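# Stack the black plate onto the white plate

## Task

Set the black plate down on top of the white plate so that no part of it sticks out past the white plate's edge. It must stay there on its own, without the robot supporting it. Finish with suction released and the tool moved away.

## Robot and tools

ROBOT AND FRAME
One six-joint arm carries a suction cup instead of fingers. The cup point is the middle of the cup's rim (29 mm across), and the cup opens along the cup point's own +z axis. About 7 cm back from the rim, the tool body and its camera widen to roughly 8 cm off to the side, so leave that much clearance. Results use a scene frame with its origin on the table surface under the arm's base: +z up, +y to the left when facing along +x. Positions are in metres and orientation is a wxyz quaternion. The reported position can be slightly wrong, more so far from the base.

execute_actions(actions)
actions is a list of actions, run one after another. Each action is a table of 1 to 15 rows; each row lasts one control step (1/30 s), and if fewer than 15 rows are given the final row repeats, so every action takes 0.5 s. A row has 7 numbers, each in [-1, 1]: dx, dy, dz, rx, ry, rz, suction. The first six are an offset, not a pose: they are measured from where the cup point was at the start of that action (for a call's first action, the last pose a result reported), expressed along the cup point's own axes. Every row is relative to that same start, not to the row before. Scale: 1.0 equals 0.6 m of travel or 180 degrees of turn; rx, ry, rz form a single rotation vector. The seventh number sets vacuum: 1 is full (about 55 kPa below ambient), smaller values ask for that share, and 0.05 or less switches it off; the setting persists. An empty list just returns the current state and images. Each step the command is clipped to within 100 mm and 16 degrees of the measured pose, so large offsets need several actions; position wins over orientation when both cannot be met. Motion trails the command by about 0.17 s.

move(target, speed, stop_force, blocking)
target is one 7-number row as above: an offset in the cup point's axes from the pose in the latest result that shows one, plus the suction value, which is applied at the start. The cup point travels a straight path there, turning the short way. speed is the path's top speed in m/s, 0.002 to 0.5 (default 0.25); turning is capped at twice that in rad/s. The path runs 0.5 to 10 s and is cut off at 10 s. The arm may lag, wander off the line, or exceed speed, especially near full stretch. It does not avoid obstacles. stop_force (N, 9 to 40, optional, not allowed in the first 0.2 s) ends the path once the wrist sensor feels that much extra push opposing the motion for 2 steps in a row; the arm then steps back 2 steps and holds. With it, a slow move may aim well beyond the surface. Expect the touch to peak higher than the threshold, worse at speed, easing within about a second. It is judged along the line to target, so it is unreliable on moves that rotate. Leave it out when lifting off something you rest on. blocking=false returns after 0.5 s while the arm continues; it cannot be combined with stop_force, and other motion commands are refused until a result shows the move ended (check with wait(0) or call stop).
The move line reports the ending: done, off_target, moving, held (last step blocked by a check), fault, or contact (stop_force triggered, then rest; this outranks the others), plus distance to target. limits=paced means the sent pose was clipped; limits=held means some steps were blocked and the arm may then surge faster than speed.

wait(seconds): 0 to 10; the arm keeps its last command and a running move carries on. stop(): brakes a running move; it needs room to stop. zoom_image(camera, region): camera is cam_high, cam_low or cam_wrist; region is [x0, y0, x1, y1] in pixels of that 896x504 image, at most 504 by 504. finished_scene(scene): ends the given scene for good; call it only after the plate is settled and the tool is clear.

RESULT LINES
State gives the cup point pose and velocities. Hand target is the pose the controller is currently heading for. "pose unreachable" means the clearance check (which treats the base mount as part of the arm) altered or refused a command. suction_measured shows the vacuum reached: near 0 means no seal; on a tight seal it sits up to 0.15 below the request and can dip 0.04 while the pump idles. part_present turns 1 at 0.50 and back to 0 below 0.45. Wrist force and torque are in the tool's own axes, include contacts, carried weight and inertia, have offsets up to about 4 N and noise up to 2.4 N, and saturate near 50 N. Joint torques are total drive outputs and noisy; they are not contact readings. Camera calibrations are given per camera and may be off by a few degrees and millimetres.

GRIPPING AND RELEASING
Switch suction on and press the rim flat onto a smooth, level patch of the plate, fully inside its outline; edges, holes or seams leak. Under vacuum the cup shrinks, so the held plate rides up to about 10 mm nearer the tool. To release, lower the plate until it rests on the white plate, set suction off, then back away more than 15 mm. If the cup grabs the table, turn suction off to free it.

HAZARDS
The arm is stiff: pushing even slightly beyond a firm contact can trip a fault. Reaching a joint's load limit (wrist joints 25.2 N m, others 135 N m) or 150 N of external force halts the arm for 10 s and drops the rest of the call. Motors warn at 70 °C (MOTOR HOT) and lock at 85 °C (OVER-TEMPERATURE FAULT). Approach surfaces slowly, avoid slams and drops, and never push or knock anything off the table. Loose objects may occasionally get a brief nudge from outside.

Each tool is called after "Call:" as name(argument=value, ...), one argument or row to a line, values as JSON.

## Session

Call:
execute_actions(
  actions=[],
)

Scene clock: 0.00 s.
end_effector_position=(+0.4308, +0.0146, +0.2756) suction_measured=0.00 part_present=0 end_effector_quat_wxyz=(-0.004, -0.014, +1.000, -0.006) end_effector_velocity=(+0.000, +0.000, -0.000) end_effector_angular_velocity=(+0.000, +0.000, +0.000)
Joint positions: [-0.316 -1.721  2.042 -1.891 -1.571 -0.316]
Joint velocities: [ 0.  0.  0. -0.  0.  0.]
Joint torques (N m, as the arm reports them, + toward a larger angle): no reading
Wrist force (N, on the end effector, along its own x y z axes, offset not removed): no reading
Wrist torque (N m, same axes, about the end effector's origin, offset not removed): no reading
Hand target: +0.431, +0.015, +0.276; -0.004, -0.014, +1.000, -0.006

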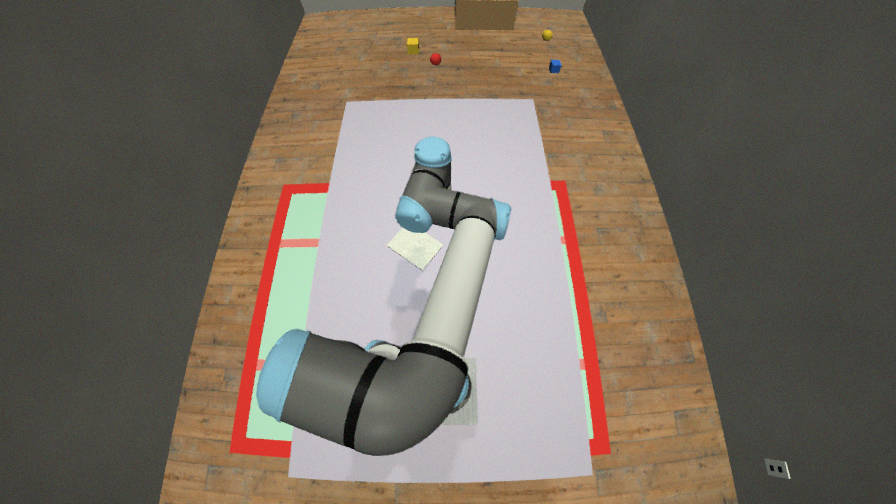

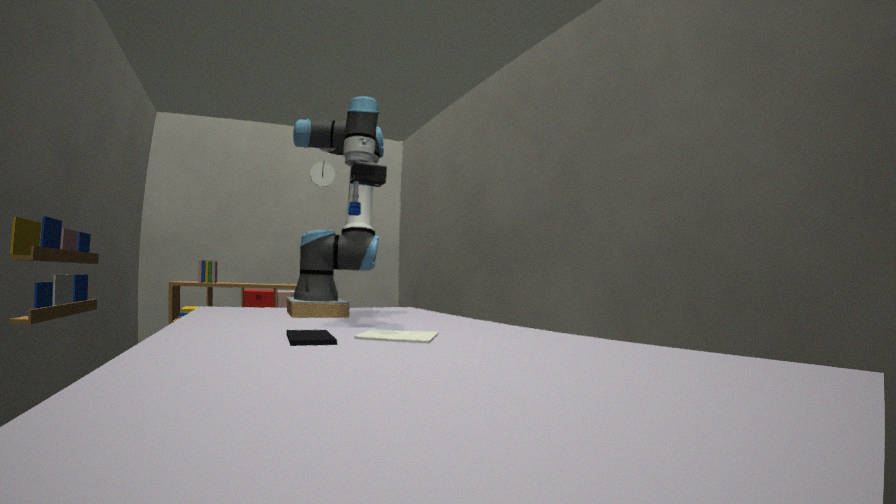

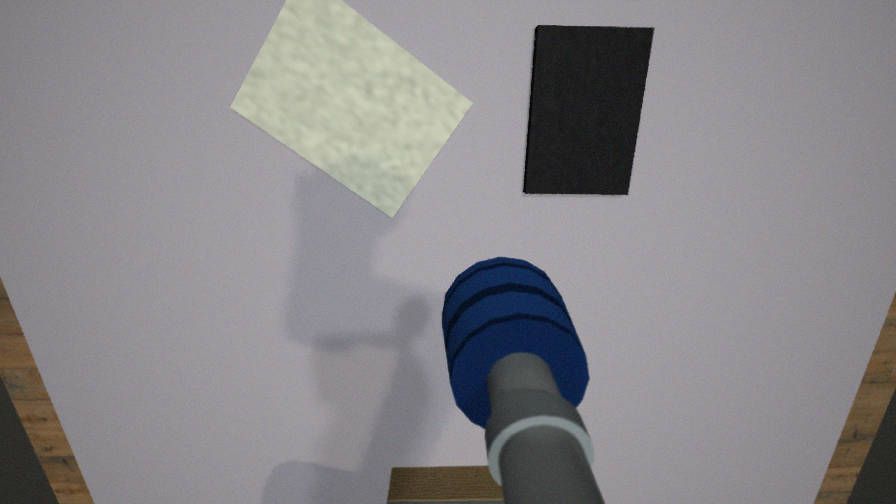

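Call:
move(
  target=[-0.076,-0.1665,0.294,0,0,0,0],
)

Scene clock: 10.30 s.
end_effector_position=(+0.4775, -0.0858, +0.1002) suction_measured=0.00 part_present=0 end_effector_quat_wxyz=(-0.004, -0.014, +1.000, -0.006) end_effector_velocity=(+0.001, -0.002, -0.002) end_effector_angular_velocity=(+0.000, +0.000, -0.001)
Joint positions: [-0.486 -1.323  2.161 -2.409 -1.571 -0.486]
Joint velocities: [-0.002  0.007 -0.002 -0.006  0.    -0.001]
Joint torques (N m, as the arm reports them, + toward a larger angle): [-11.72 -19.86 -24.56  -4.18   1.69  -2.75]
Wrist force (N, on the end effector, along its own x y z axes, offset not removed): [1.0 -1.2 1.0]
Wrist torque (N m, same axes, about the end effector's origin, offset not removed): [-0.16 -0.14 0.14]
Hand target: +0.478, -0.086, +0.100; -0.004, -0.014, +1.000, -0.006
Off the commanded pose: 0.001 m, 0 deg.
move: done
camera_calibration (this result's frames):
cam_wrist: T_world_to_cam=[[0.00966782, -0.99989, 0.01122, -0.07511], [-0.944967, -0.00546607, 0.32712, 0.43453], [-0.327022, -0.0137651, -0.944916, 0.347282], [0, 0, 0, 1]] pos_world=[0.524911, -0.0679462, 0.186852]

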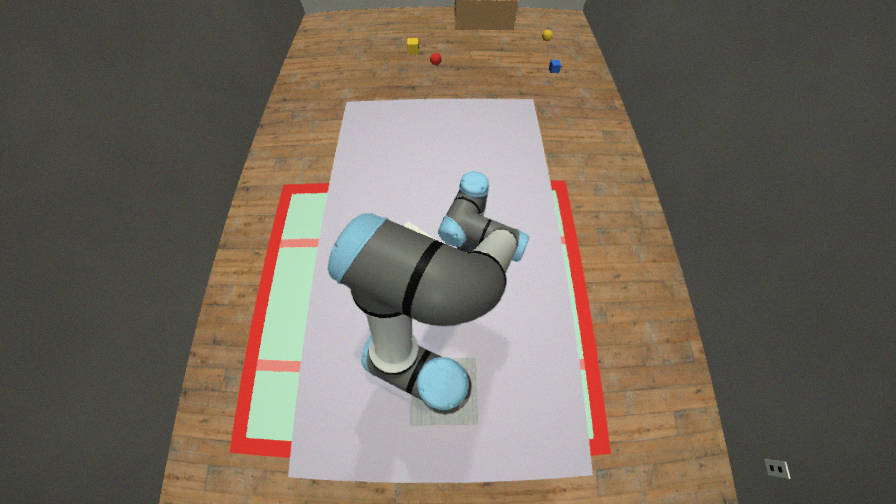

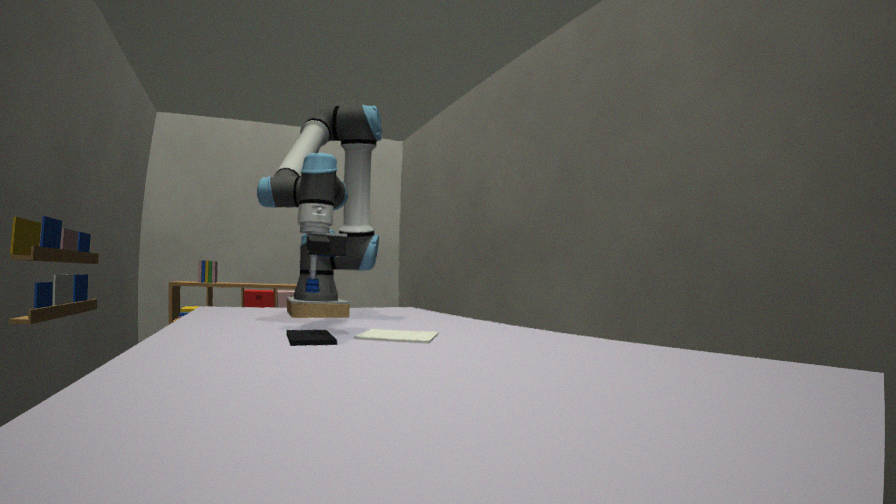

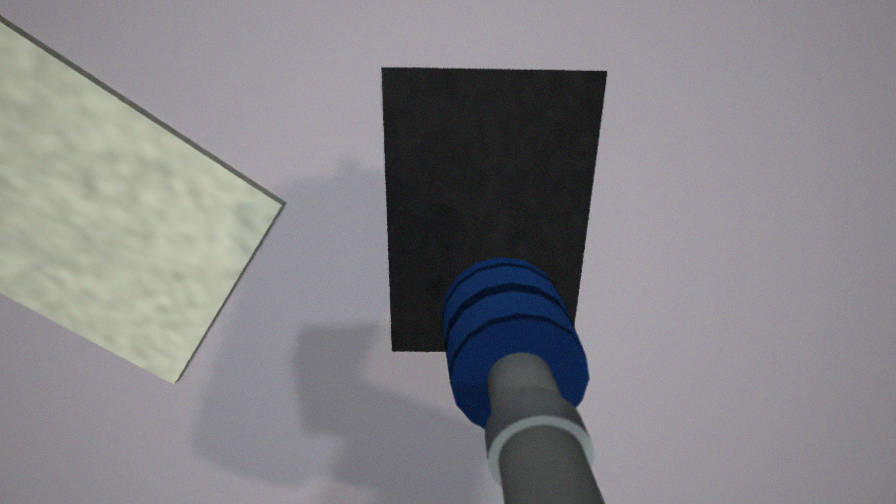

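Call:
move(
  target=[0.0015,-0.002,0.13,0,0,0,0],
)

Call:
move(
  target=[0,0,0.04,0,0,0,1],
  speed=0.012,
  stop_force=10,
)

Scene clock: 17.10 s.
end_effector_position=(+0.4758, -0.0879, +0.0226) suction_measured=0.00 part_present=0 end_effector_quat_wxyz=(-0.004, -0.014, +1.000, -0.006) end_effector_velocity=(+0.001, -0.001, -0.002) end_effector_angular_velocity=(-0.001, -0.002, -0.001)
Joint positions: [-0.489 -1.141  2.21  -2.639 -1.571 -0.489]
Joint velocities: [-0.001  0.007 -0.001 -0.009  0.     0.   ]
Joint torques (N m, as the arm reports them, + toward a larger angle): [ -3.45 -24.53  -3.18  -3.85  -0.4   -0.3 ]
Wrist force (N, on the end effector, along its own x y z axes, offset not removed): [1.3 0.5 1.4]
Wrist torque (N m, same axes, about the end effector's origin, offset not removed): [0.08 -0.12 0.04]
Hand target: +0.476, -0.088, +0.022; -0.004, -0.014, +1.000, -0.006
Off the commanded pose: 0.000 m, 0 deg.
move: done
camera_calibration (this result's frames):
cam_wrist: T_world_to_cam=[[0.00964214, -0.999891, 0.0111427, -0.0762924], [-0.944928, -0.00546547, 0.327232, 0.458336], [-0.327135, -0.0136843, -0.944878, 0.273417], [0, 0, 0, 1]] pos_world=[0.523274, -0.0700376, 0.109214]

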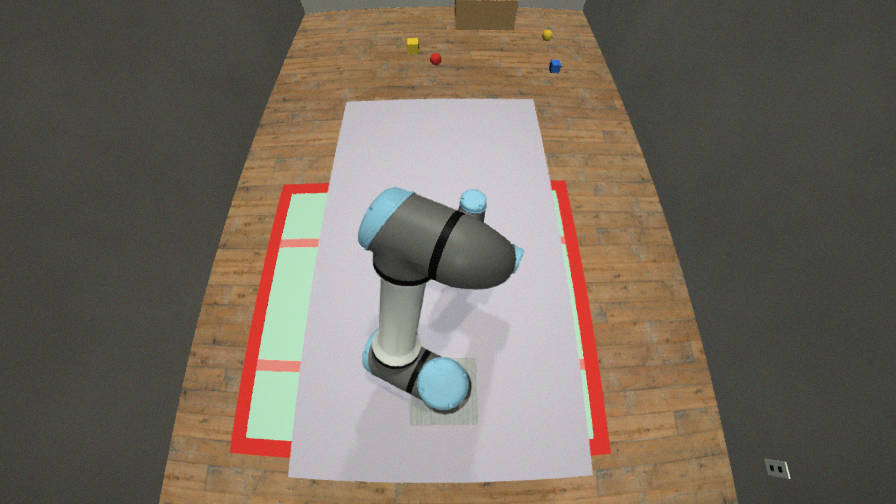

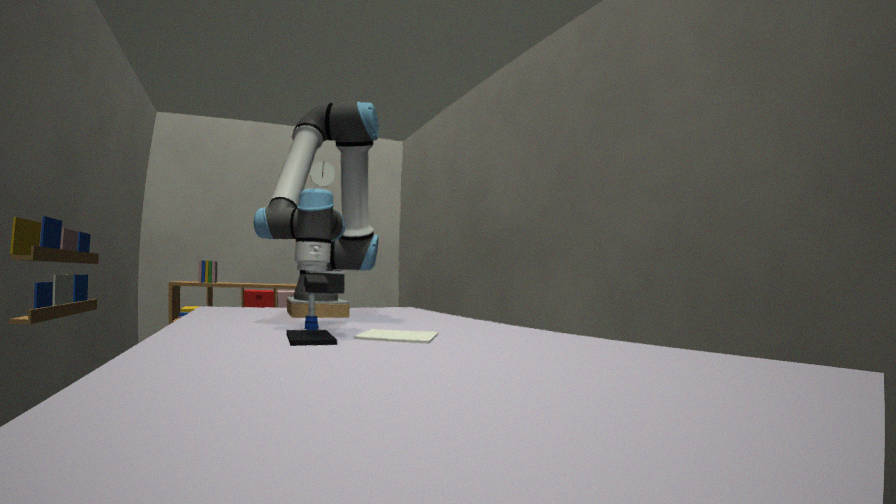

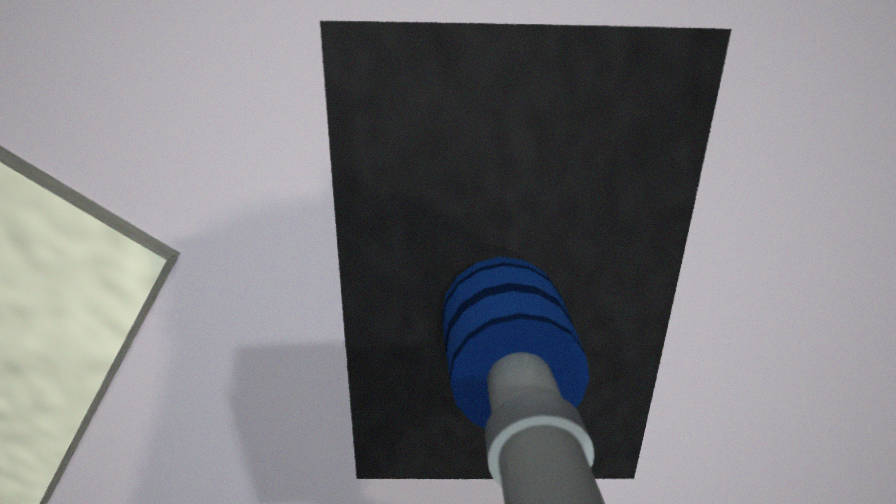

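Scene clock: 19.47 s.
end_effector_position=(+0.4756, -0.0881, -0.0006) suction_measured=0.96 part_present=1 end_effector_quat_wxyz=(-0.004, -0.014, +1.000, -0.006) end_effector_velocity=(-0.000, +0.001, +0.001) end_effector_angular_velocity=(+0.001, +0.002, +0.001)
Joint positions: [-0.489 -1.081  2.216 -2.705 -1.571 -0.489]
Joint velocities: [ 0.001 -0.003 -0.     0.006  0.     0.   ]
Joint torques (N m, as the arm reports them, + toward a larger angle): [ -5.76 -30.88   1.29   1.25  -0.46  -0.12]
Wrist force (N, on the end effector, along its own x y z axes, offset not removed): [8.6 0.8 -22.9]
Wrist torque (N m, same axes, about the end effector's origin, offset not removed): [-0.12 -0.52 0.10]
Hand target: +0.476, -0.088, -0.000; -0.004, -0.014, +1.000, -0.006
Off the commanded pose: 0.001 m, 0 deg.
move: contact
camera_calibration (this result's frames):
cam_wrist: T_world_to_cam=[[0.00964216, -0.999892, 0.0111363, -0.0762784], [-0.944924, -0.00546742, 0.327244, 0.465726], [-0.327147, -0.0136783, -0.944874, 0.251428], [0, 0, 0, 1]] pos_world=[0.523065, -0.0702847, 0.0860109]

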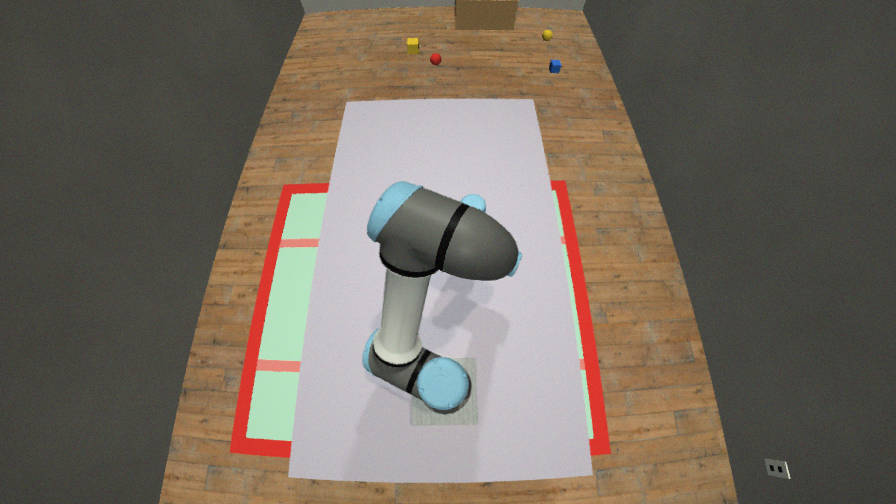

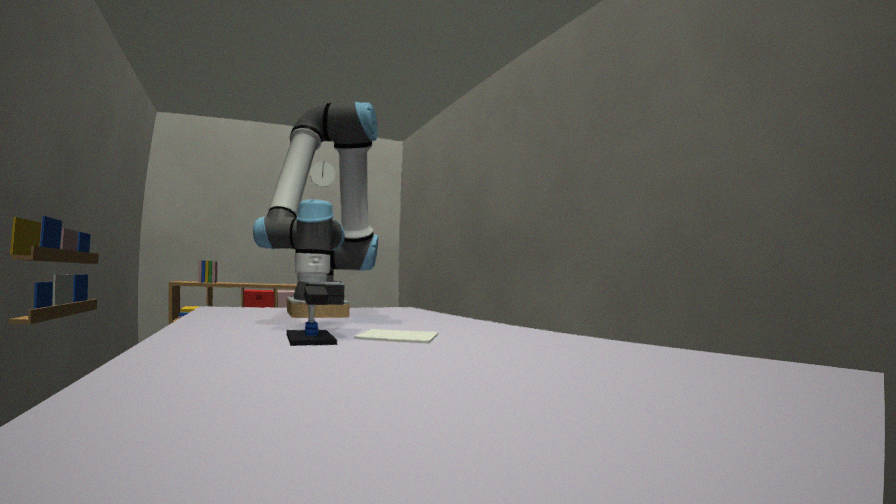

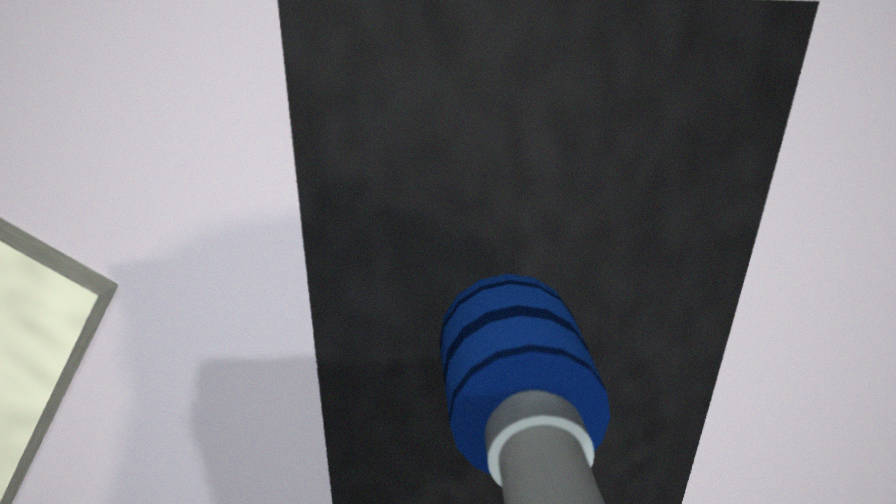

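Call:
move(
  target=[0,0,-0.035,0,0,0,1],
  speed=0.1,
)

Call:
move(
  target=[-0.021,0.324,0,0,0,-0.305,1],
  speed=0.4,
)

Scene clock: 22.77 s.
end_effector_position=(+0.4758, -0.0879, +0.0200) suction_measured=0.98 part_present=1 end_effector_quat_wxyz=(-0.004, -0.014, +1.000, -0.006) end_effector_velocity=(-0.000, -0.000, +0.003) end_effector_angular_velocity=(+0.000, +0.000, -0.001)
Joint positions: [-0.489 -1.135  2.211 -2.646 -1.571 -0.489]
Joint velocities: [-0.001 -0.008 -0.     0.008 -0.     0.   ]
Joint torques (N m, as the arm reports them, + toward a larger angle): [ -3.7  -40.47 -21.89   0.03  -0.4    0.95]
Wrist force (N, on the end effector, along its own x y z axes, offset not removed): [2.7 -1.8 2.0]
Wrist torque (N m, same axes, about the end effector's origin, offset not removed): [-0.21 -0.39 0.11]
Hand target: +0.476, -0.088, +0.020; -0.004, -0.014, +1.000, -0.006
Off the commanded pose: 0.000 m, 0 deg.
move: done
camera_calibration (this result's frames):
cam_wrist: T_world_to_cam=[[0.00964243, -0.999891, 0.0111527, -0.0762925], [-0.944935, -0.00546276, 0.327213, 0.459145], [-0.327117, -0.0136937, -0.944885, 0.271019], [0, 0, 0, 1]] pos_world=[0.523252, -0.0700648, 0.106694]

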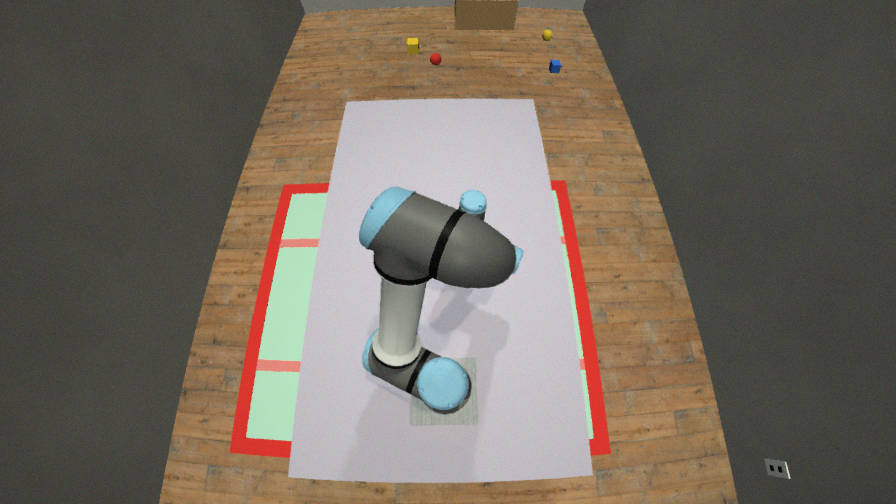

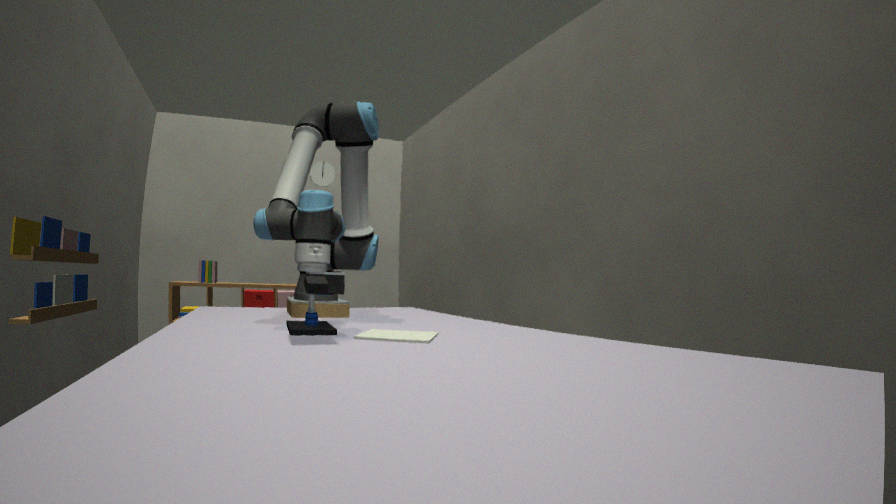

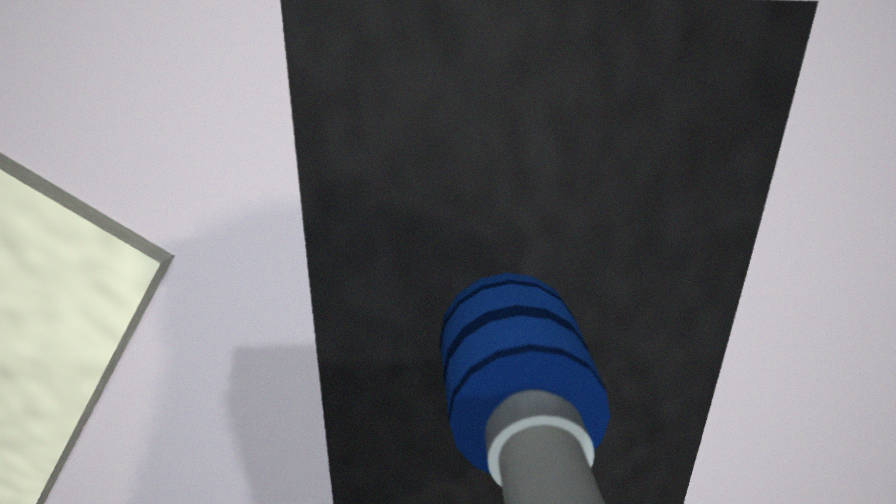

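Scene clock: 24.60 s.
end_effector_position=(+0.4828, +0.1065, +0.0178) suction_measured=0.98 part_present=1 end_effector_quat_wxyz=(-0.006, -0.473, +0.881, -0.003) end_effector_velocity=(+0.001, +0.002, -0.000) end_effector_angular_velocity=(-0.000, -0.000, +0.010)
Joint positions: [-0.084 -1.119  2.18  -2.631 -1.571 -1.04 ]
Joint velocities: [ 0.004  0.002 -0.003  0.001 -0.    -0.006]
Joint torques (N m, as the arm reports them, + toward a larger angle): [ 12.95 -26.22 -22.6   -0.18   1.64  -2.81]
Wrist force (N, on the end effector, along its own x y z axes, offset not removed): [1.9 -1.0 2.9]
Wrist torque (N m, same axes, about the end effector's origin, offset not removed): [-0.12 -0.28 0.17]
Hand target: +0.483, +0.107, +0.018; -0.006, -0.474, +0.881, -0.003
Off the commanded pose: 0.000 m, 0 deg.
move: done
camera_calibration (this result's frames):
cam_wrist: T_world_to_cam=[[0.822944, -0.568123, -0.000177329, -0.320458], [-0.535653, -0.776013, 0.332986, 0.351944], [-0.189315, -0.273934, -0.942932, 0.234976], [0, 0, 0, 1]] pos_world=[0.496723, 0.155421, 0.104317]

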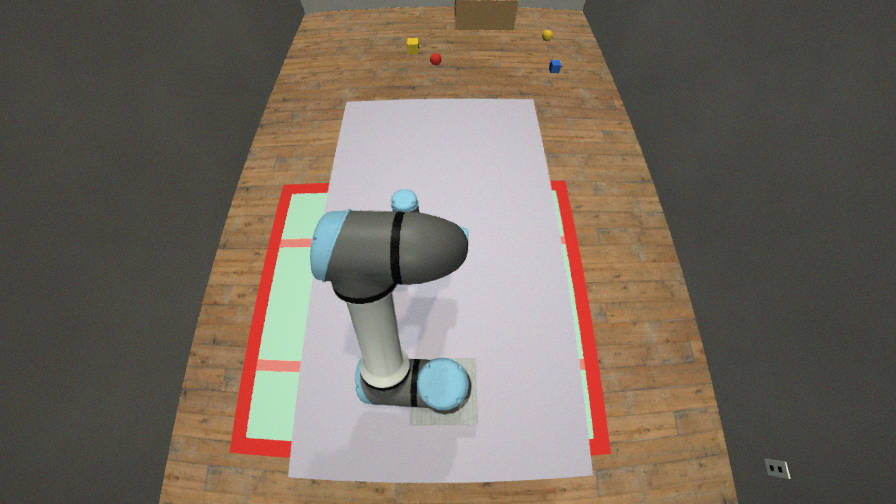

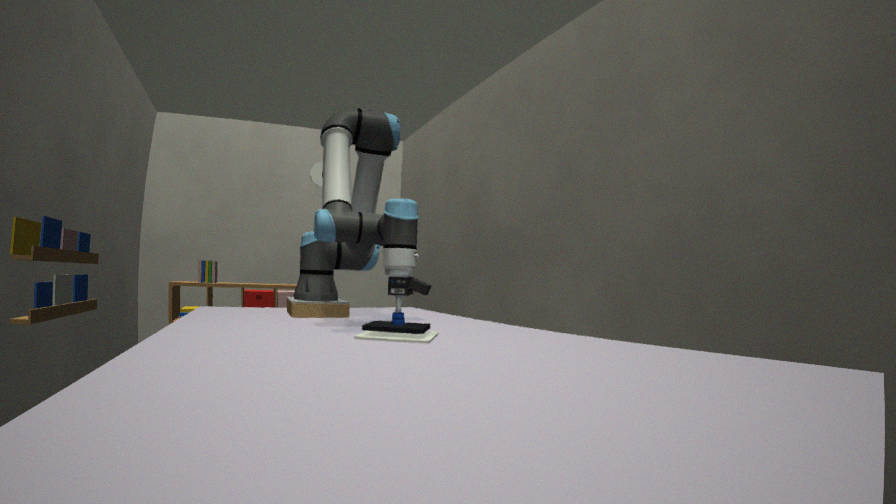

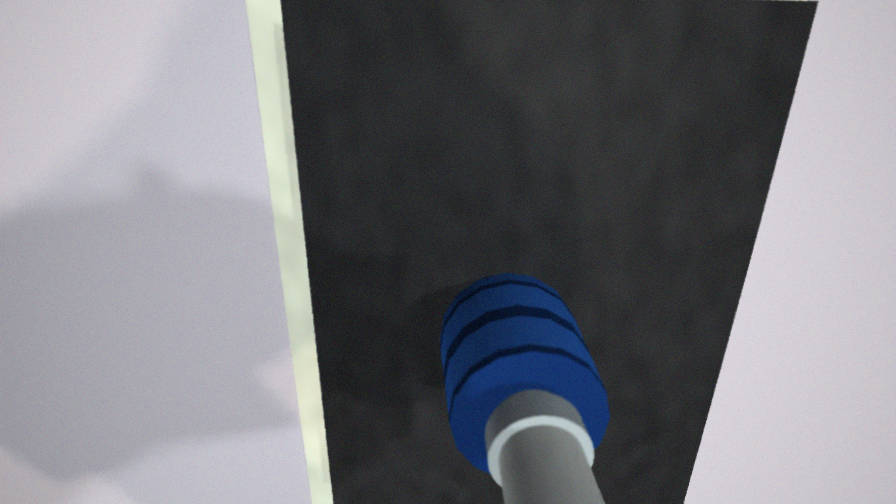

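Consistent with a centred plate, given the parallax.

Call:
move(
  target=[0,0,0.024,0,0,0,1],
  speed=0.01,
  stop_force=9,
)

Call:
execute_actions(
  actions=[
    [[0,0,-0.001,0,0,0,0]],
  ],
)

Call:
move(
  target=[0,0,-0.25,0,0,0,0],
)

Scene clock: 29.83 s.
end_effector_position=(+0.4827, +0.1064, +0.0054) suction_measured=0.98 part_present=1 end_effector_quat_wxyz=(-0.006, -0.473, +0.881, -0.003) end_effector_velocity=(-0.001, -0.000, +0.002) end_effector_angular_velocity=(-0.001, +0.003, +0.000)
Joint positions: [-0.083 -1.088  2.183 -2.666 -1.571 -1.041]
Joint velocities: [ 0.    -0.006  0.001  0.009 -0.001 -0.   ]
Joint torques (N m, as the arm reports them, + toward a larger angle): [-11.78 -30.1   -2.11   1.6    1.58   1.91]
Wrist force (N, on the end effector, along its own x y z axes, offset not removed): [4.9 3.6 -26.9]
Wrist torque (N m, same axes, about the end effector's origin, offset not removed): [-0.12 -0.26 0.11]
Hand target: +0.483, +0.106, +0.006; -0.006, -0.473, +0.881, -0.003
Off the commanded pose: 0.002 m, 0 deg.
move: contact
camera_calibration (this result's frames):
cam_wrist: T_world_to_cam=[[0.823033, -0.567993, -0.000267831, -0.320449], [-0.535496, -0.776101, 0.333033, 0.355842], [-0.189368, -0.273953, -0.942915, 0.223291], [0, 0, 0, 1]] pos_world=[0.496576, 0.155328, 0.0919514]

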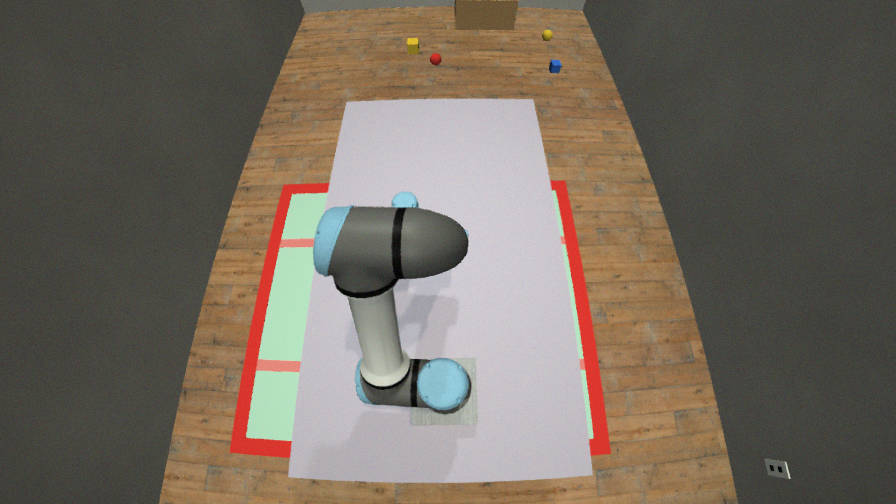

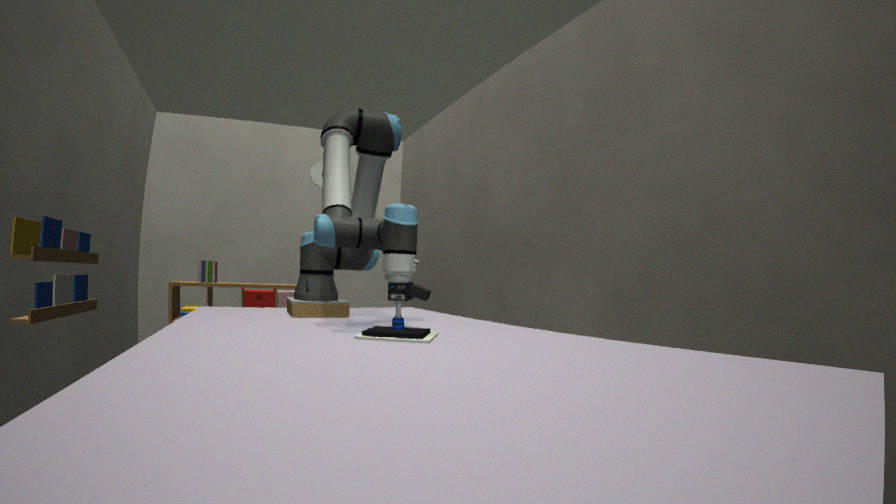

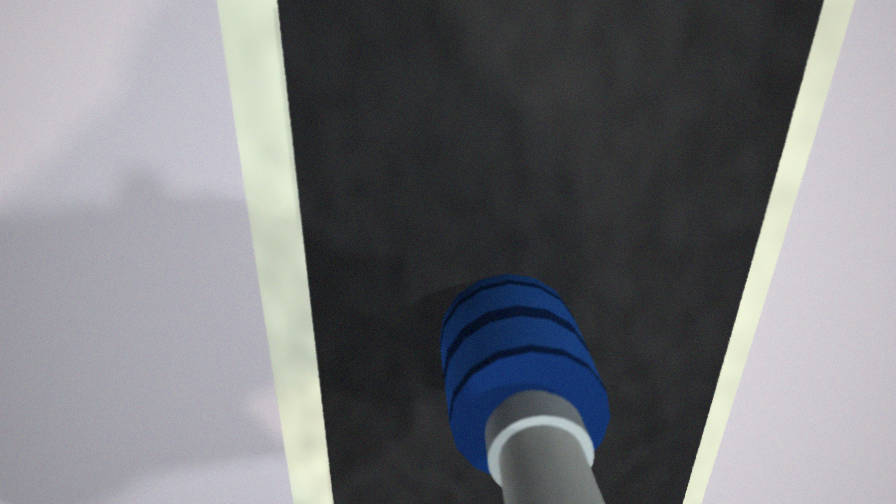

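Scene clock: 30.33 s.
end_effector_position=(+0.4826, +0.1064, +0.0059) suction_measured=0.00 part_present=0 end_effector_quat_wxyz=(-0.006, -0.473, +0.881, -0.003) end_effector_velocity=(+0.000, +0.000, +0.000) end_effector_angular_velocity=(+0.001, -0.000, +0.000)
Joint positions: [-0.083 -1.09   2.183 -2.664 -1.571 -1.041]
Joint velocities: [ 0.     0.001 -0.001  0.     0.001 -0.   ]
Joint torques (N m, as the arm reports them, + toward a larger angle): [-12.1  -34.35 -17.35   1.33   1.55   1.69]
Wrist force (N, on the end effector, along its own x y z axes, offset not removed): [1.3 -1.3 -12.8]
Wrist torque (N m, same axes, about the end effector's origin, offset not removed): [-0.12 -0.13 0.21]
Hand target: +0.483, +0.106, +0.006; -0.006, -0.473, +0.881, -0.003
Off the commanded pose: 0.000 m, 0 deg.
camera_calibration (this result's frames):
cam_wrist: T_world_to_cam=[[0.823032, -0.567995, -0.000385994, -0.32039], [-0.535452, -0.776102, 0.333101, 0.355611], [-0.189499, -0.273946, -0.942891, 0.223861], [0, 0, 0, 1]] pos_world=[0.496525, 0.155337, 0.0924986]

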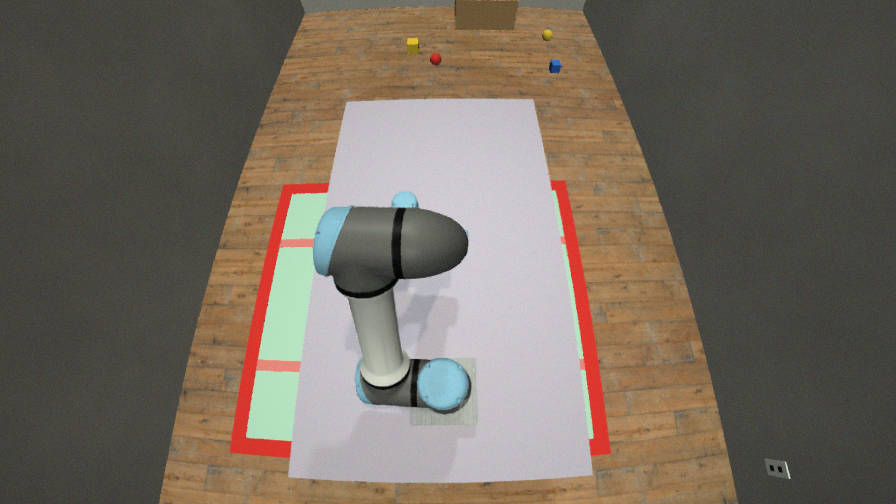

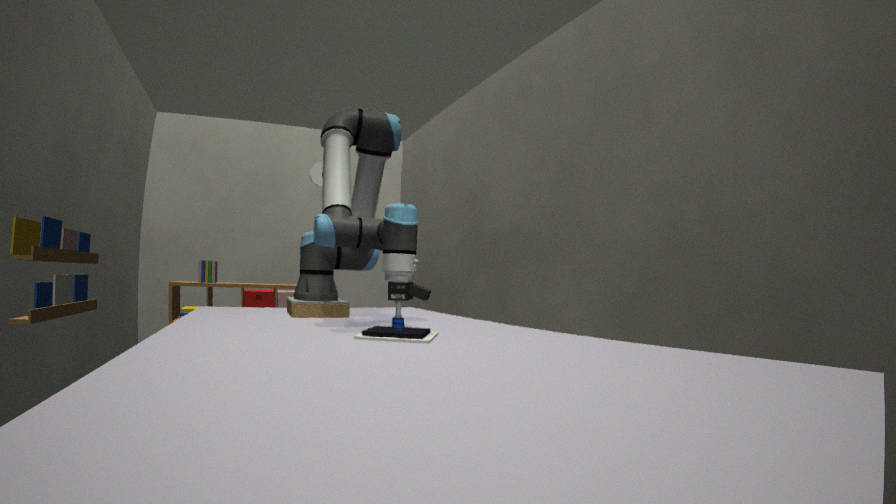

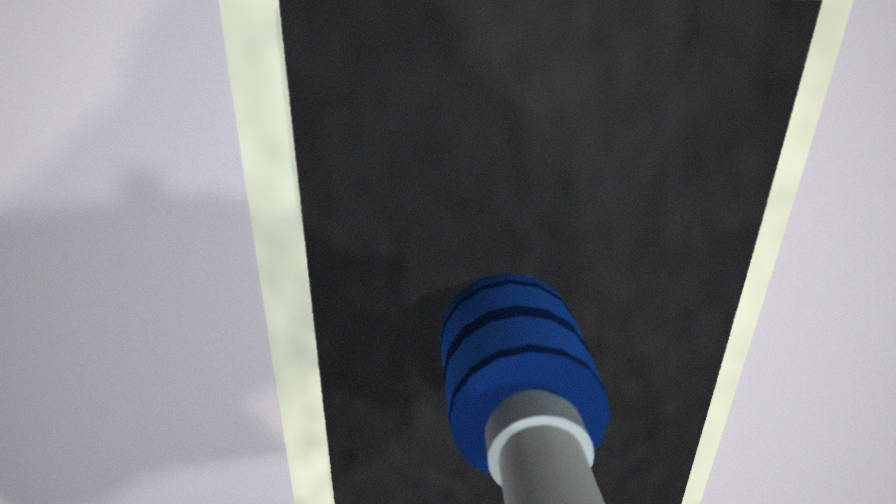

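Scene clock: 31.57 s.
end_effector_position=(+0.4841, +0.1082, +0.1556) suction_measured=0.00 part_present=0 end_effector_quat_wxyz=(-0.006, -0.473, +0.881, -0.003) end_effector_velocity=(-0.000, -0.000, +0.003) end_effector_angular_velocity=(-0.001, +0.002, +0.000)
Joint positions: [-0.083 -1.41   2.073 -2.234 -1.571 -1.041]
Joint velocities: [-0.    -0.004 -0.004  0.01  -0.001 -0.   ]
Joint torques (N m, as the arm reports them, + toward a larger angle): [-12.   -34.08 -26.69  -0.13  -1.75  -2.88]
Wrist force (N, on the end effector, along its own x y z axes, offset not removed): [0.1 -1.9 1.6]
Wrist torque (N m, same axes, about the end effector's origin, offset not removed): [-0.14 -0.11 0.13]
Hand target: +0.484, +0.108, +0.156; -0.006, -0.473, +0.881, -0.003
Off the commanded pose: 0.000 m, 0 deg.
move: done
camera_calibration (this result's frames):
cam_wrist: T_world_to_cam=[[0.823094, -0.567906, -0.000280841, -0.320559], [-0.535435, -0.776197, 0.332908, 0.30795], [-0.189279, -0.273864, -0.942959, 0.365593], [0, 0, 0, 1]] pos_world=[0.497937, 0.157106, 0.24213]

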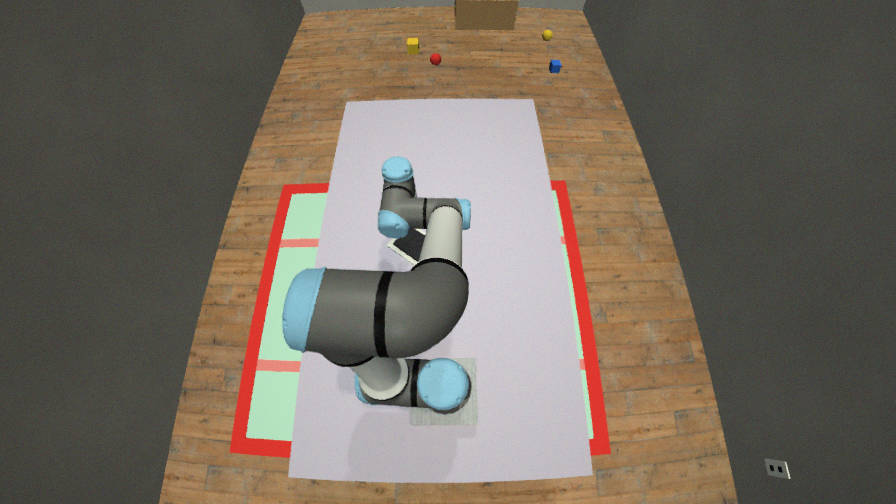

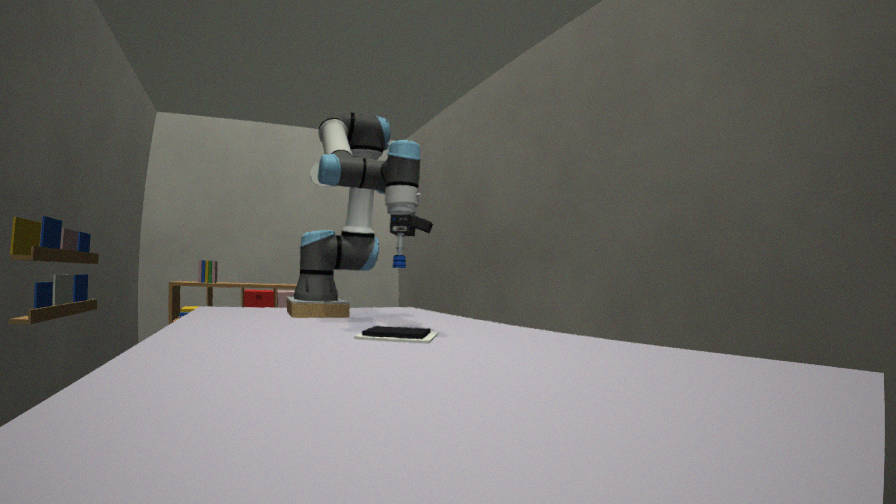

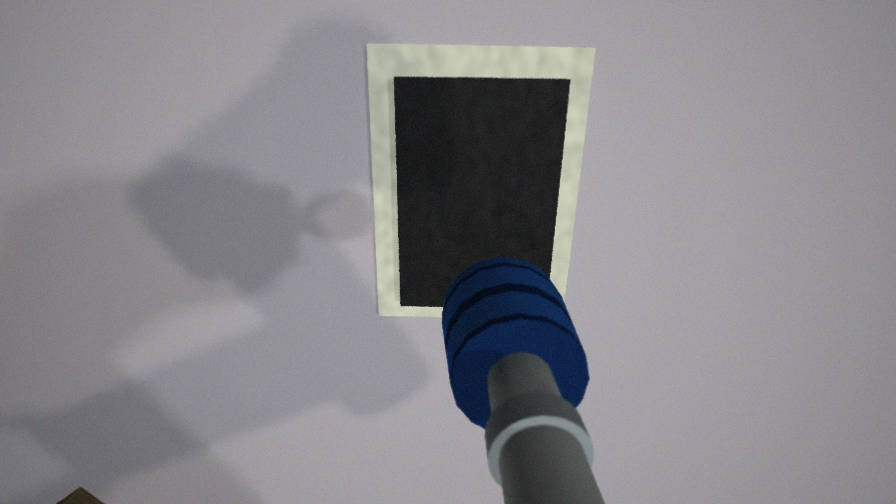

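Call:
finished_scene(
  scene=1,
)

The scene is finished: the task was done.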